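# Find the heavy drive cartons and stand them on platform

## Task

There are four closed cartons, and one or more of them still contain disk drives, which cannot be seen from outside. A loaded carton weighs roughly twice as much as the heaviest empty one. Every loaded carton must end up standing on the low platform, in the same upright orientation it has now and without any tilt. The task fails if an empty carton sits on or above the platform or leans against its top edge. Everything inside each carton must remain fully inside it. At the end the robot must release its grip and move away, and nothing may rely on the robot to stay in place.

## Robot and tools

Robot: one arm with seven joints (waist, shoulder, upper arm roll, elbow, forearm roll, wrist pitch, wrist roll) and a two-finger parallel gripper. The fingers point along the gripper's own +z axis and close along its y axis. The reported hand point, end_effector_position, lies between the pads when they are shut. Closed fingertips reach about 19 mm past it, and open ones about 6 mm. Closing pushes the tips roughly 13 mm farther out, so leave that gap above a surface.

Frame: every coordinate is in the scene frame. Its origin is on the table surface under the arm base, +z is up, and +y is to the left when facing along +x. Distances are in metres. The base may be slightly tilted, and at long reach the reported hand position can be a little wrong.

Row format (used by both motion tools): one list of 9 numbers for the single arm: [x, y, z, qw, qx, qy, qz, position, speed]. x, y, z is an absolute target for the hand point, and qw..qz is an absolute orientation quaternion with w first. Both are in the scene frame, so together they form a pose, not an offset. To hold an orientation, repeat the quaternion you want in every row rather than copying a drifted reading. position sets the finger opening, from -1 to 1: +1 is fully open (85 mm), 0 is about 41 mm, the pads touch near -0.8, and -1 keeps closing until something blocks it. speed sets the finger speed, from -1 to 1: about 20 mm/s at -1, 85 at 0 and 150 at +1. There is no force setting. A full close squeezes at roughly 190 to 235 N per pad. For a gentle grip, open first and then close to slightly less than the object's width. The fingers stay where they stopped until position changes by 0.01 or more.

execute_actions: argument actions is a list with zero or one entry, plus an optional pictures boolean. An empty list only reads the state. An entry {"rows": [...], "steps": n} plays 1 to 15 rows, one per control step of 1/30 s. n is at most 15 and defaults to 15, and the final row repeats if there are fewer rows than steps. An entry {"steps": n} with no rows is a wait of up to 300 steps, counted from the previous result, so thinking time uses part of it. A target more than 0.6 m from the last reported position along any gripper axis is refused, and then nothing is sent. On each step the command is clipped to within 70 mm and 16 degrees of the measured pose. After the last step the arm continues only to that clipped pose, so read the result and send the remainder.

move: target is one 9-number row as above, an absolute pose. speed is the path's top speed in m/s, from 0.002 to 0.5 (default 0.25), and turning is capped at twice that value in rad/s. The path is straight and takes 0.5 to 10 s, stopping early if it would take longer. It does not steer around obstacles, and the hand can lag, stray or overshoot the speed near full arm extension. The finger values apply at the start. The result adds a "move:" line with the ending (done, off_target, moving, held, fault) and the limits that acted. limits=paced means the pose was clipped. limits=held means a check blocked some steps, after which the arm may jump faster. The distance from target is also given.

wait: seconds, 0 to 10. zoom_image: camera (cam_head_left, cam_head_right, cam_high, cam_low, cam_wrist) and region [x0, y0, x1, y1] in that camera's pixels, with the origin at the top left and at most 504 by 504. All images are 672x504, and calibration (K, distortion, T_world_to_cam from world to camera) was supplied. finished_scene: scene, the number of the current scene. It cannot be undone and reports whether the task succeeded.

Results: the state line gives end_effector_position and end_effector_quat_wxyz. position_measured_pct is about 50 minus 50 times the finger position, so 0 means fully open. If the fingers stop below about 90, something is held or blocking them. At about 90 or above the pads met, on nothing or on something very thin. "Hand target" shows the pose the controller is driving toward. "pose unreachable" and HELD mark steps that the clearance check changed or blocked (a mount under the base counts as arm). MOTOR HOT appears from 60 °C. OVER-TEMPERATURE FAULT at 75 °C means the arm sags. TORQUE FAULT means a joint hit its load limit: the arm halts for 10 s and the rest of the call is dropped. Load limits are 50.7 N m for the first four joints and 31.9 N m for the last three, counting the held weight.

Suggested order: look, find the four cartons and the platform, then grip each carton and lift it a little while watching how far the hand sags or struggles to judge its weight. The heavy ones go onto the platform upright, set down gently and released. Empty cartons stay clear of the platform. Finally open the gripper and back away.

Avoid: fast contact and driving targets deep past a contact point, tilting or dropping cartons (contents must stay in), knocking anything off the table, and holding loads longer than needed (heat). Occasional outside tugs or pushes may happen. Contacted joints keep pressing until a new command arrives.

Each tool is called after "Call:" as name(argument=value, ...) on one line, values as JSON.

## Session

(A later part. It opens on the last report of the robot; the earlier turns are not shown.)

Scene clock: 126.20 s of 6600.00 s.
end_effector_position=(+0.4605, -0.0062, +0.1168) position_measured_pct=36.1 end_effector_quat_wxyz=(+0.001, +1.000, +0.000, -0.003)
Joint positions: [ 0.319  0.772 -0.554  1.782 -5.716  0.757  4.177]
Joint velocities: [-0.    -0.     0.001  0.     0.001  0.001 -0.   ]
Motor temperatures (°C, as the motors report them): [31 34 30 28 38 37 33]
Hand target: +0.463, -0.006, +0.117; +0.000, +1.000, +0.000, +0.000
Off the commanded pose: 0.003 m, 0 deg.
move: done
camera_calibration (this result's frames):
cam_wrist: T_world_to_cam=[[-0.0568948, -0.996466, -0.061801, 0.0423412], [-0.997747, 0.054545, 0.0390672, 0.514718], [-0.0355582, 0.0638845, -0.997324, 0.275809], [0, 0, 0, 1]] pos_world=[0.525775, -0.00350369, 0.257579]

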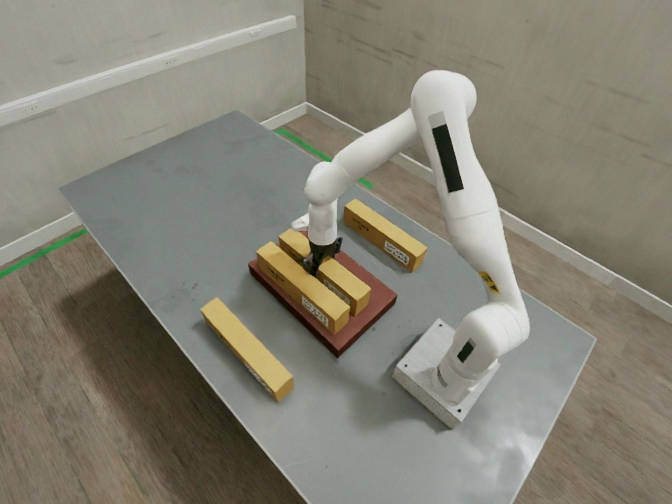

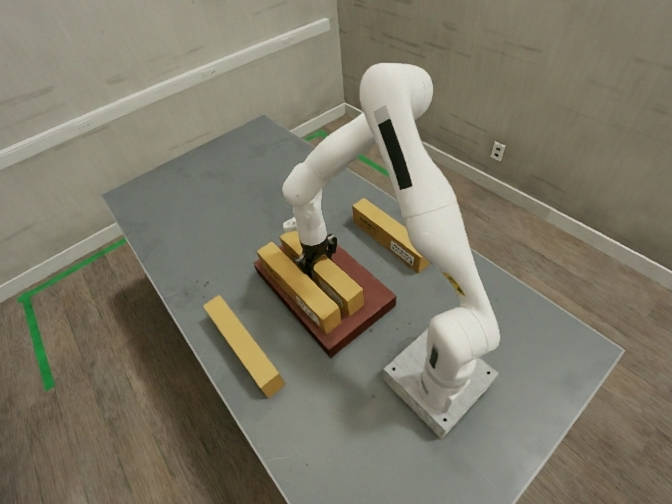

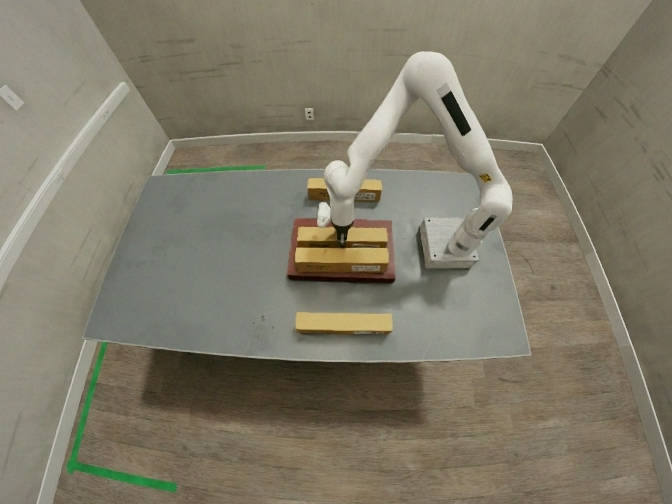

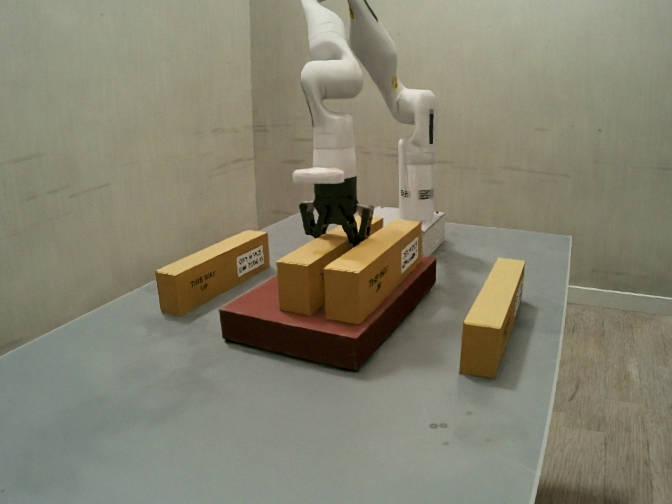

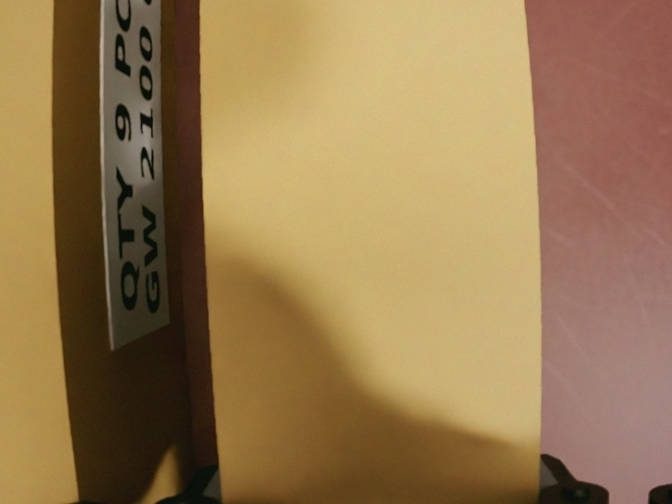

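Call:
execute_actions(actions=[{"rows":[[0.461, -0.006, 0.117, 0, 1, 0, 0, 0.65, 0]],"steps":10}], pictures=false)

Call:
move(target=[0.461, -0.006, 0.175, 0, 1, 0, 0, 0.65, 0], speed=0.15)

Call:
move(target=[0.452, -0.296, 0.15, 0, 1, 0, 0, 1, 0], speed=0.25)

Call:
move(target=[0.452, -0.296, 0.056, 0, 1, 0, 0, 1, 0], speed=0.12)

Call:
move(target=[0.452, -0.296, 0.056, 0, 1, 0, 0, -1, 0])

Call:
move(target=[0.452, -0.296, 0.074, 0, 1, 0, 0, -1, 0], speed=0.05)

Scene clock: 136.73 s of 6600.00 s.
end_effector_position=(+0.4610, -0.0060, +0.1169) position_measured_pct=18.3 end_effector_quat_wxyz=(-0.000, +1.000, +0.000, -0.000)
Joint positions: [ 0.32   0.77  -0.554  1.785 -5.714  0.75   4.175]
Joint velocities: [ 0.001 -0.002  0.    -0.     0.001  0.    -0.   ]
Motor temperatures (°C, as the motors report them): [31 34 30 28 38 37 33]
Hand target: +0.461, -0.006, +0.117; -0.000, +1.000, +0.000, +0.000
Off the commanded pose: 0.000 m, 0 deg.
Steps of this call (steps 1 to 90: nothing new was sent; then 7.20 s passed at rest; steps 91 to 100: all 10 steps of this action). Readings (end_effector_position | what the end effector reports):
91: (+0.4603, -0.0062, +0.1169) | position_measured_pct=36.1
92: (+0.4601, -0.0062, +0.1165) | position_measured_pct=36.1
94: (+0.4602, -0.0062, +0.1163) | position_measured_pct=31.3
98: (+0.4609, -0.0060, +0.1168) | position_measured_pct=20.6
100: the state above

Scene clock: 137.70 s of 6600.00 s.
end_effector_position=(+0.4607, -0.0057, +0.1748) position_measured_pct=17.9 end_effector_quat_wxyz=(-0.000, +1.000, +0.000, -0.000)
Joint positions: [ 0.361  0.672 -0.618  1.741 -5.796  0.884  4.242]
Joint velocities: [ 0.005 -0.006  0.001 -0.    -0.001 -0.     0.001]
Motor temperatures (°C, as the motors report them): [31 34 30 28 38 37 33]
Hand target: +0.461, -0.006, +0.175; -0.000, +1.000, -0.000, -0.000
Off the commanded pose: 0.000 m, 0 deg.
move: done
camera_calibration (this result's frames):
cam_wrist: T_world_to_cam=[[-0.0565776, -0.996384, -0.0633889, 0.0465234], [-0.997917, 0.0544646, 0.0345809, 0.513563], [-0.0310034, 0.0652133, -0.99739, 0.331602], [0, 0, 0, 1]] pos_world=[0.525406, -0.00324066, 0.315926]

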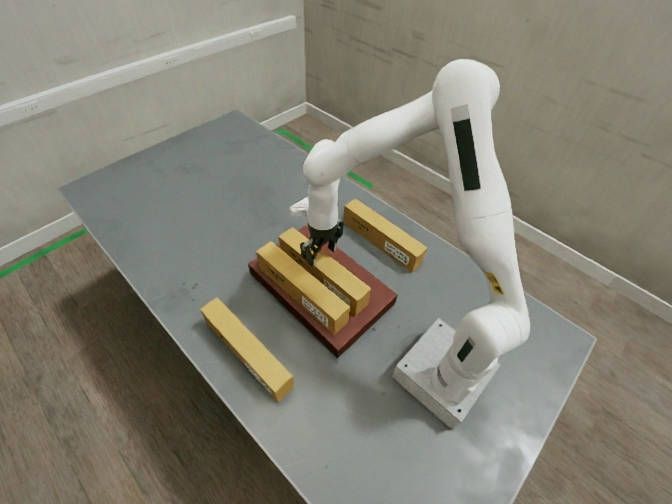

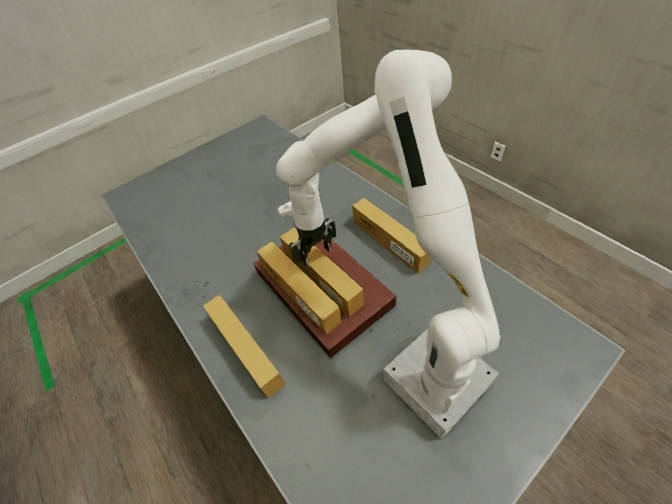

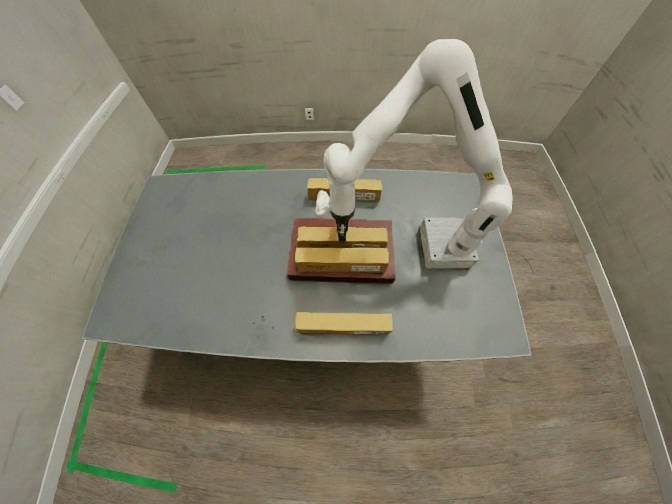

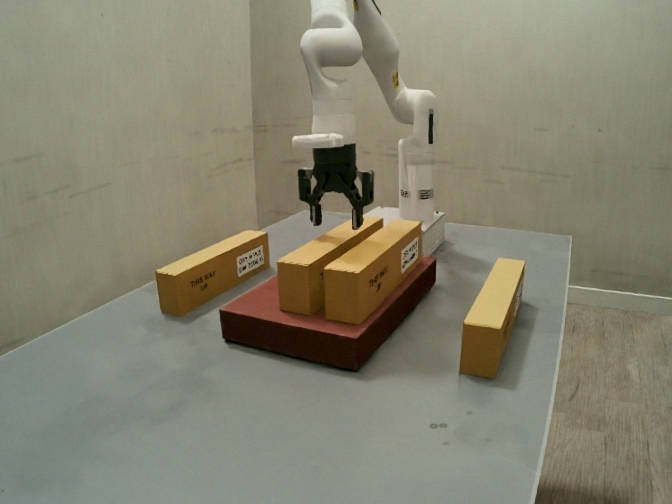

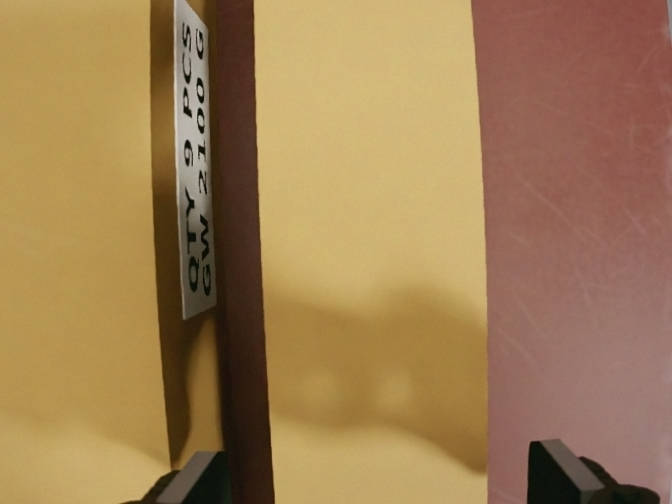

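Scene clock: 139.23 s of 6600.00 s.
end_effector_position=(+0.4527, -0.2966, +0.1506) position_measured_pct=0.0 end_effector_quat_wxyz=(+0.001, +1.000, +0.000, -0.000)
Joint positions: [ 0.86   0.846 -0.582  1.459 -5.765  0.989  4.858]
Joint velocities: [ 0.004  0.007  0.006 -0.001 -0.003  0.     0.002]
Motor temperatures (°C, as the motors report them): [31 34 30 28 38 37 33]
Hand target: +0.452, -0.297, +0.150; +0.001, +1.000, -0.000, -0.001
Off the commanded pose: 0.001 m, 0 deg.
move: done
camera_calibration (this result's frames):
cam_wrist: T_world_to_cam=[[-0.056477, -0.996535, -0.0610651, -0.245721], [-0.997922, 0.0544441, 0.0344579, 0.522247], [-0.0310139, 0.0628843, -0.997539, 0.325486], [0, 0, 0, 1]] pos_world=[0.517379, -0.293771, 0.291684]

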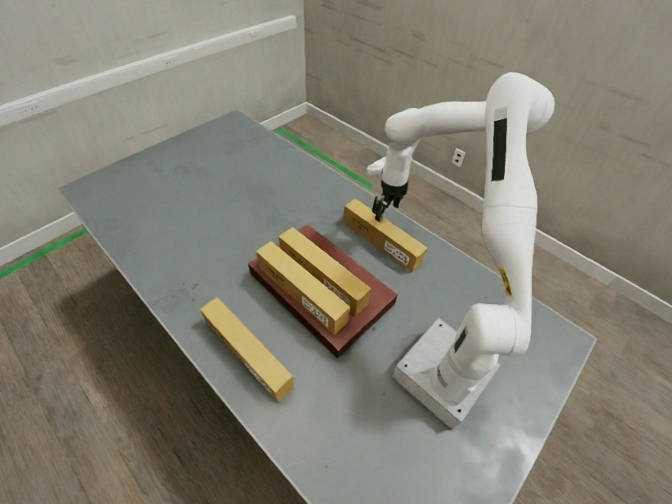

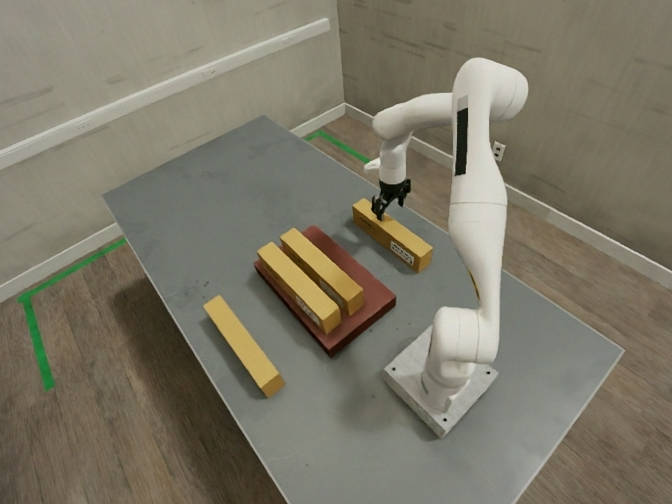

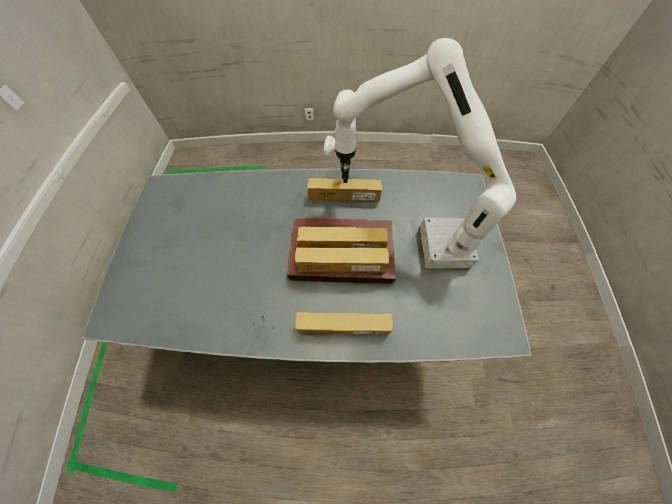

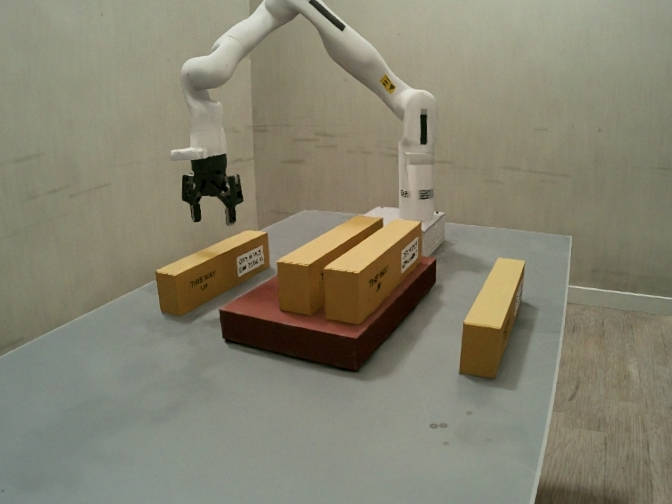

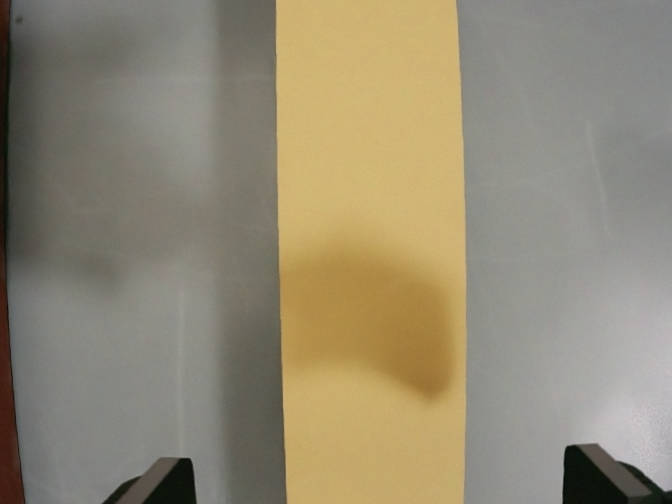

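Scene clock: 140.33 s of 6600.00 s.
end_effector_position=(+0.4522, -0.2964, +0.0561) position_measured_pct=0.0 end_effector_quat_wxyz=(+0.000, +1.000, -0.000, +0.000)
Joint positions: [ 0.825  0.993 -0.511  1.501 -5.678  0.805  4.793]
Joint velocities: [-0.003  0.006 -0.002 -0.     0.    -0.     0.001]
Motor temperatures (°C, as the motors report them): [31 34 30 28 38 37 33]
Hand target: +0.452, -0.296, +0.056; +0.000, +1.000, +0.000, -0.000
Off the commanded pose: 0.000 m, 0 deg.
move: done
camera_calibration (this result's frames):
cam_wrist: T_world_to_cam=[[-0.0570534, -0.996402, -0.0626747, -0.250959], [-0.997916, 0.0550204, 0.0336992, 0.5252], [-0.0301295, 0.0644668, -0.997465, 0.231282], [0, 0, 0, 1]] pos_world=[0.516756, -0.293863, 0.197268]

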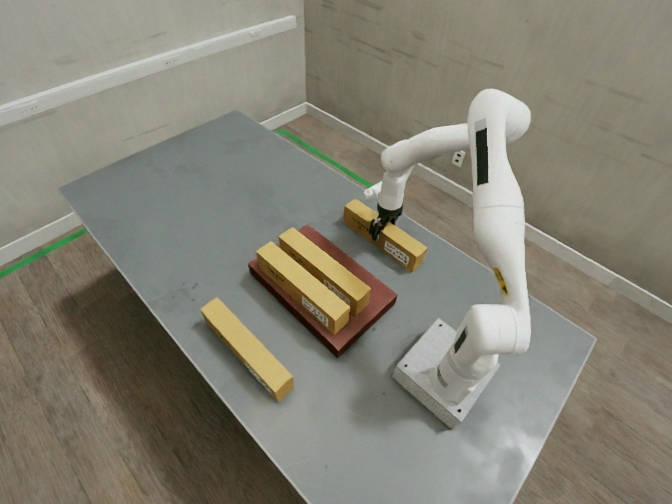

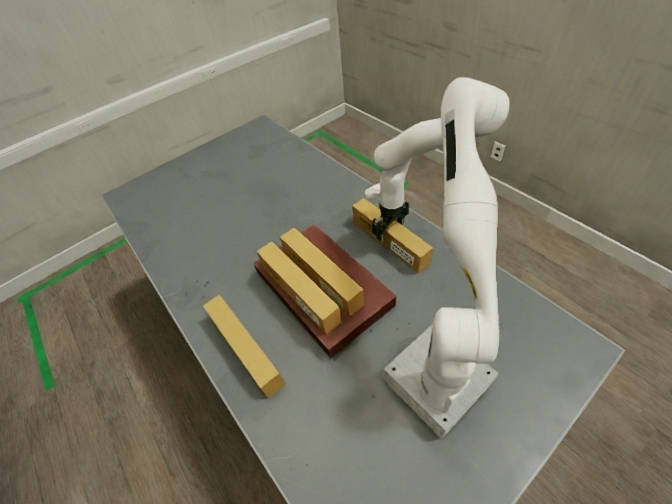

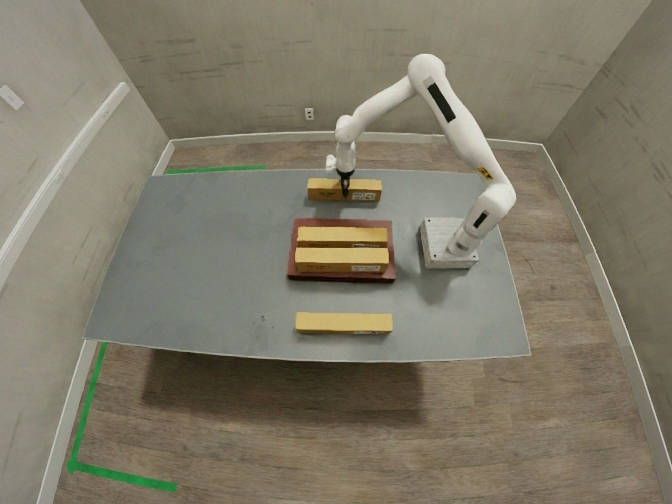

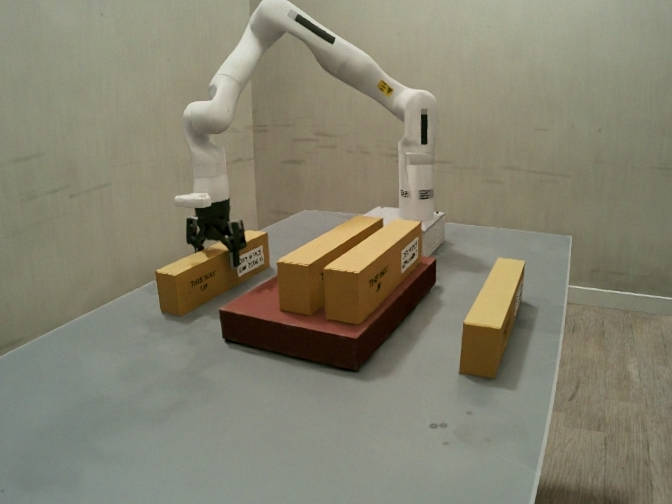

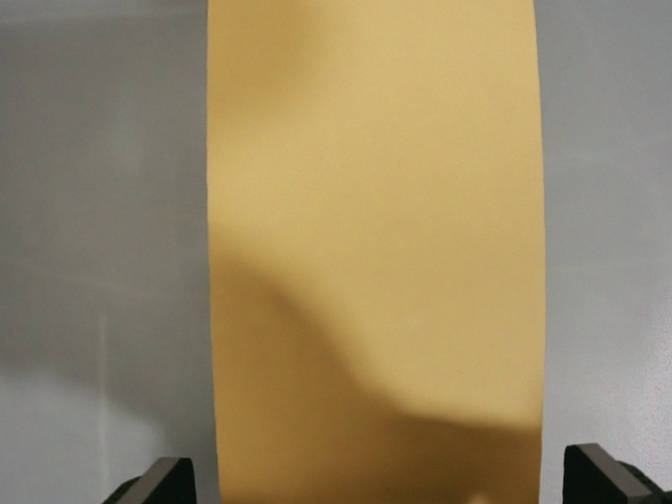

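Scene clock: 141.03 s of 6600.00 s.
end_effector_position=(+0.4520, -0.2961, +0.0566) position_measured_pct=36.1 end_effector_quat_wxyz=(+0.000, +1.000, -0.000, +0.000)
Joint positions: [ 0.825  0.992 -0.512  1.502 -5.678  0.806  4.792]
Joint velocities: [-0.001 -0.001 -0.     0.     0.001  0.    -0.001]
Motor temperatures (°C, as the motors report them): [31 34 30 28 38 37 33]
Hand target: +0.452, -0.296, +0.056; +0.000, +1.000, -0.000, -0.000
Off the commanded pose: 0.001 m, 0 deg.
move: done
camera_calibration (this result's frames):
cam_wrist: T_world_to_cam=[[-0.0576217, -0.996372, -0.0626331, -0.250399], [-0.997881, 0.0555832, 0.0338185, 0.525133], [-0.0302144, 0.064449, -0.997463, 0.231775], [0, 0, 0, 1]] pos_world=[0.516595, -0.293617, 0.197744]

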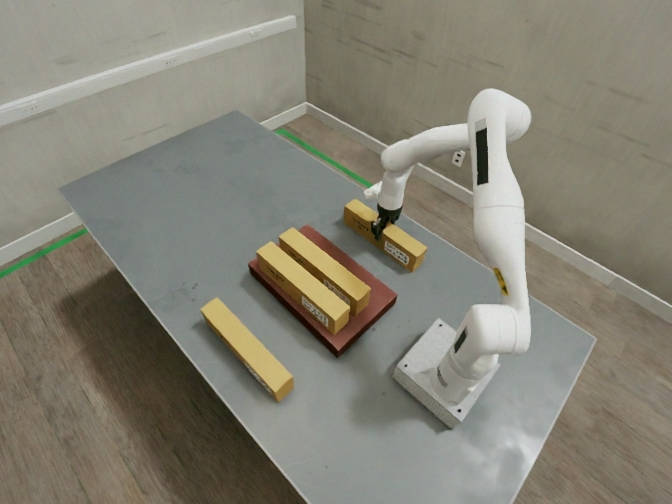

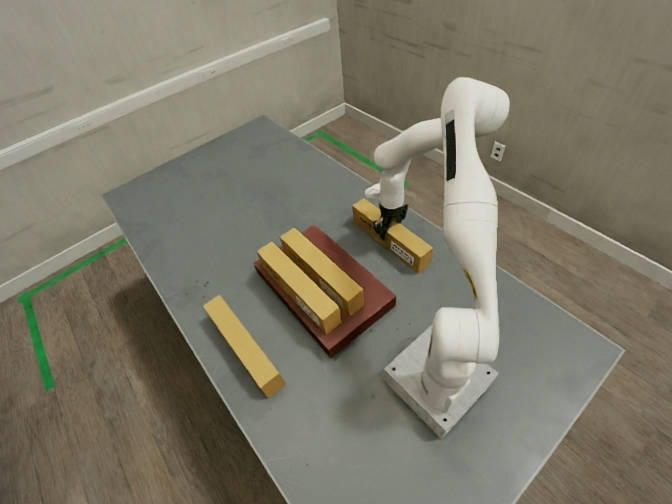

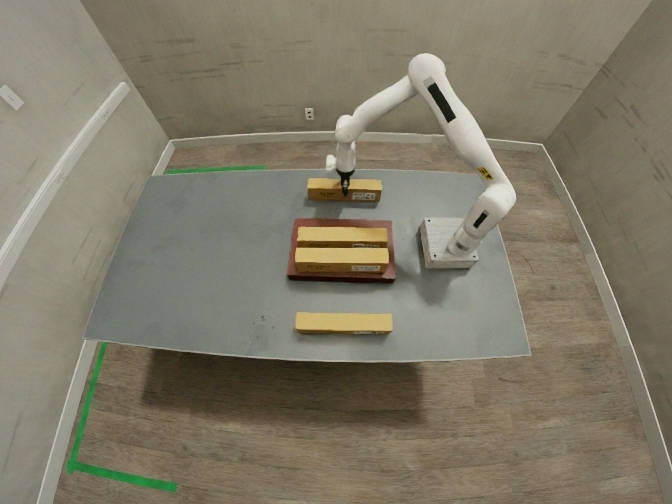

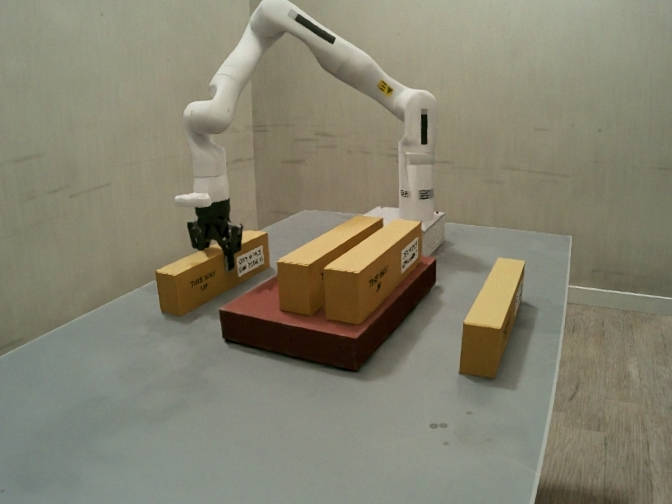

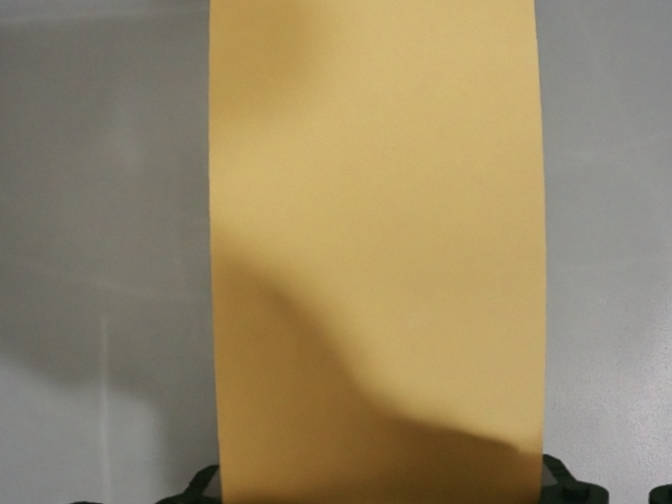

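Scene clock: 141.73 s of 6600.00 s.
end_effector_position=(+0.4462, -0.2926, +0.0654) position_measured_pct=36.1 end_effector_quat_wxyz=(-0.005, +1.000, +0.000, -0.008)
Joint positions: [ 0.833  0.977 -0.522  1.505 -5.695  0.837  4.805]
Joint velocities: [ 0.001  0.     0.003  0.001  0.001  0.    -0.001]
Motor temperatures (°C, as the motors report them): [31 34 30 28 38 37 33]
Hand target: +0.452, -0.296, +0.074; -0.000, +1.000, +0.000, +0.000
Off the commanded pose: 0.011 m, 1 deg.
move: off_target
camera_calibration (this result's frames):
cam_wrist: T_world_to_cam=[[-0.0575294, -0.995673, -0.0729709, -0.245808], [-0.997306, 0.053984, 0.0496634, 0.517036], [-0.0455092, 0.0756314, -0.996097, 0.250111], [0, 0, 0, 1]] pos_world=[0.512884, -0.291573, 0.20552]

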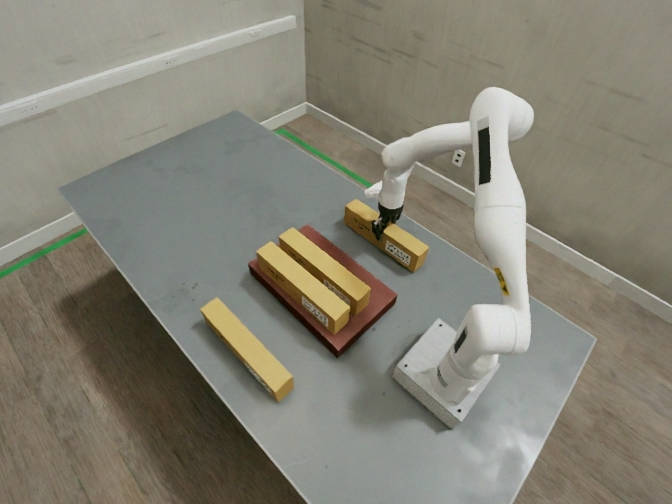

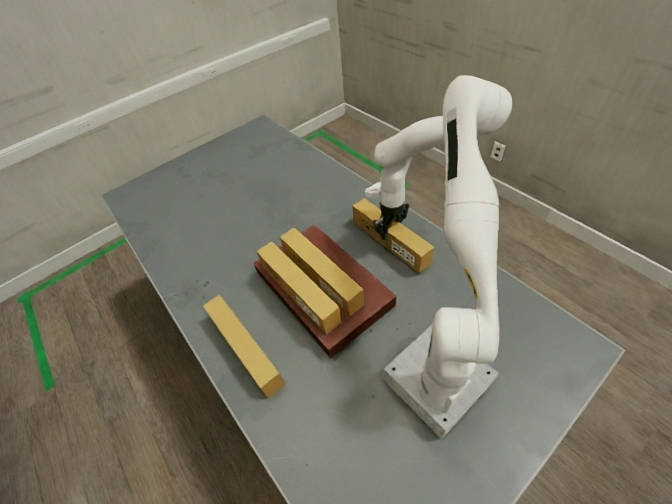

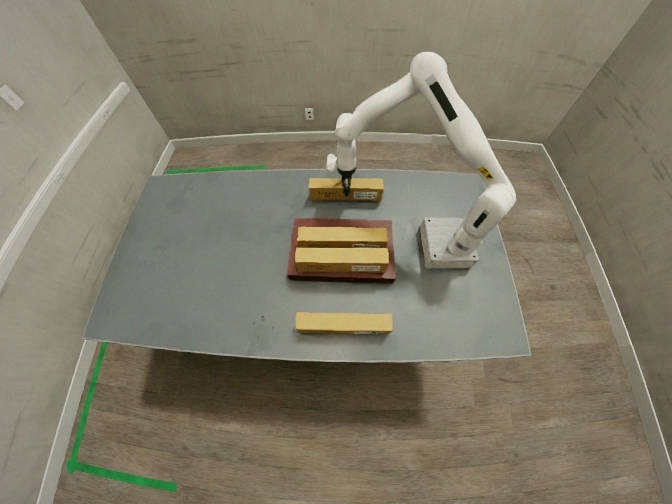

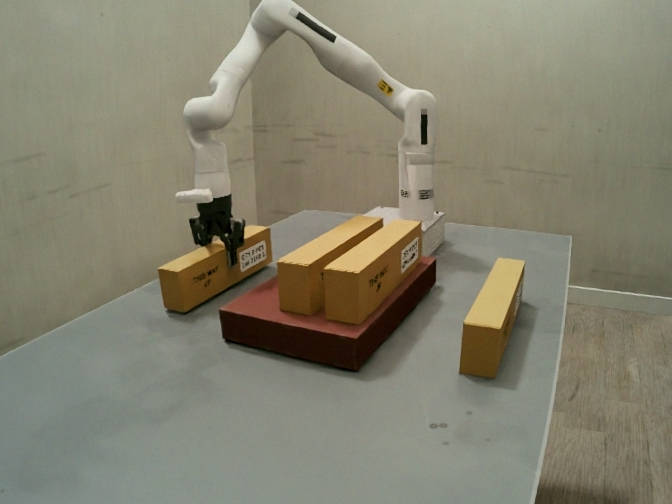

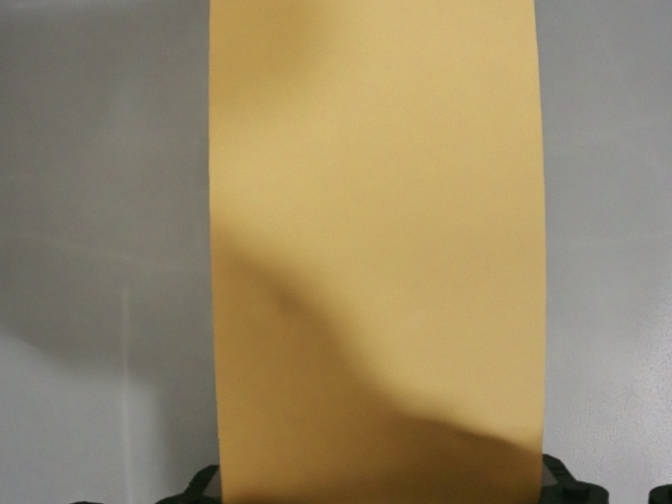

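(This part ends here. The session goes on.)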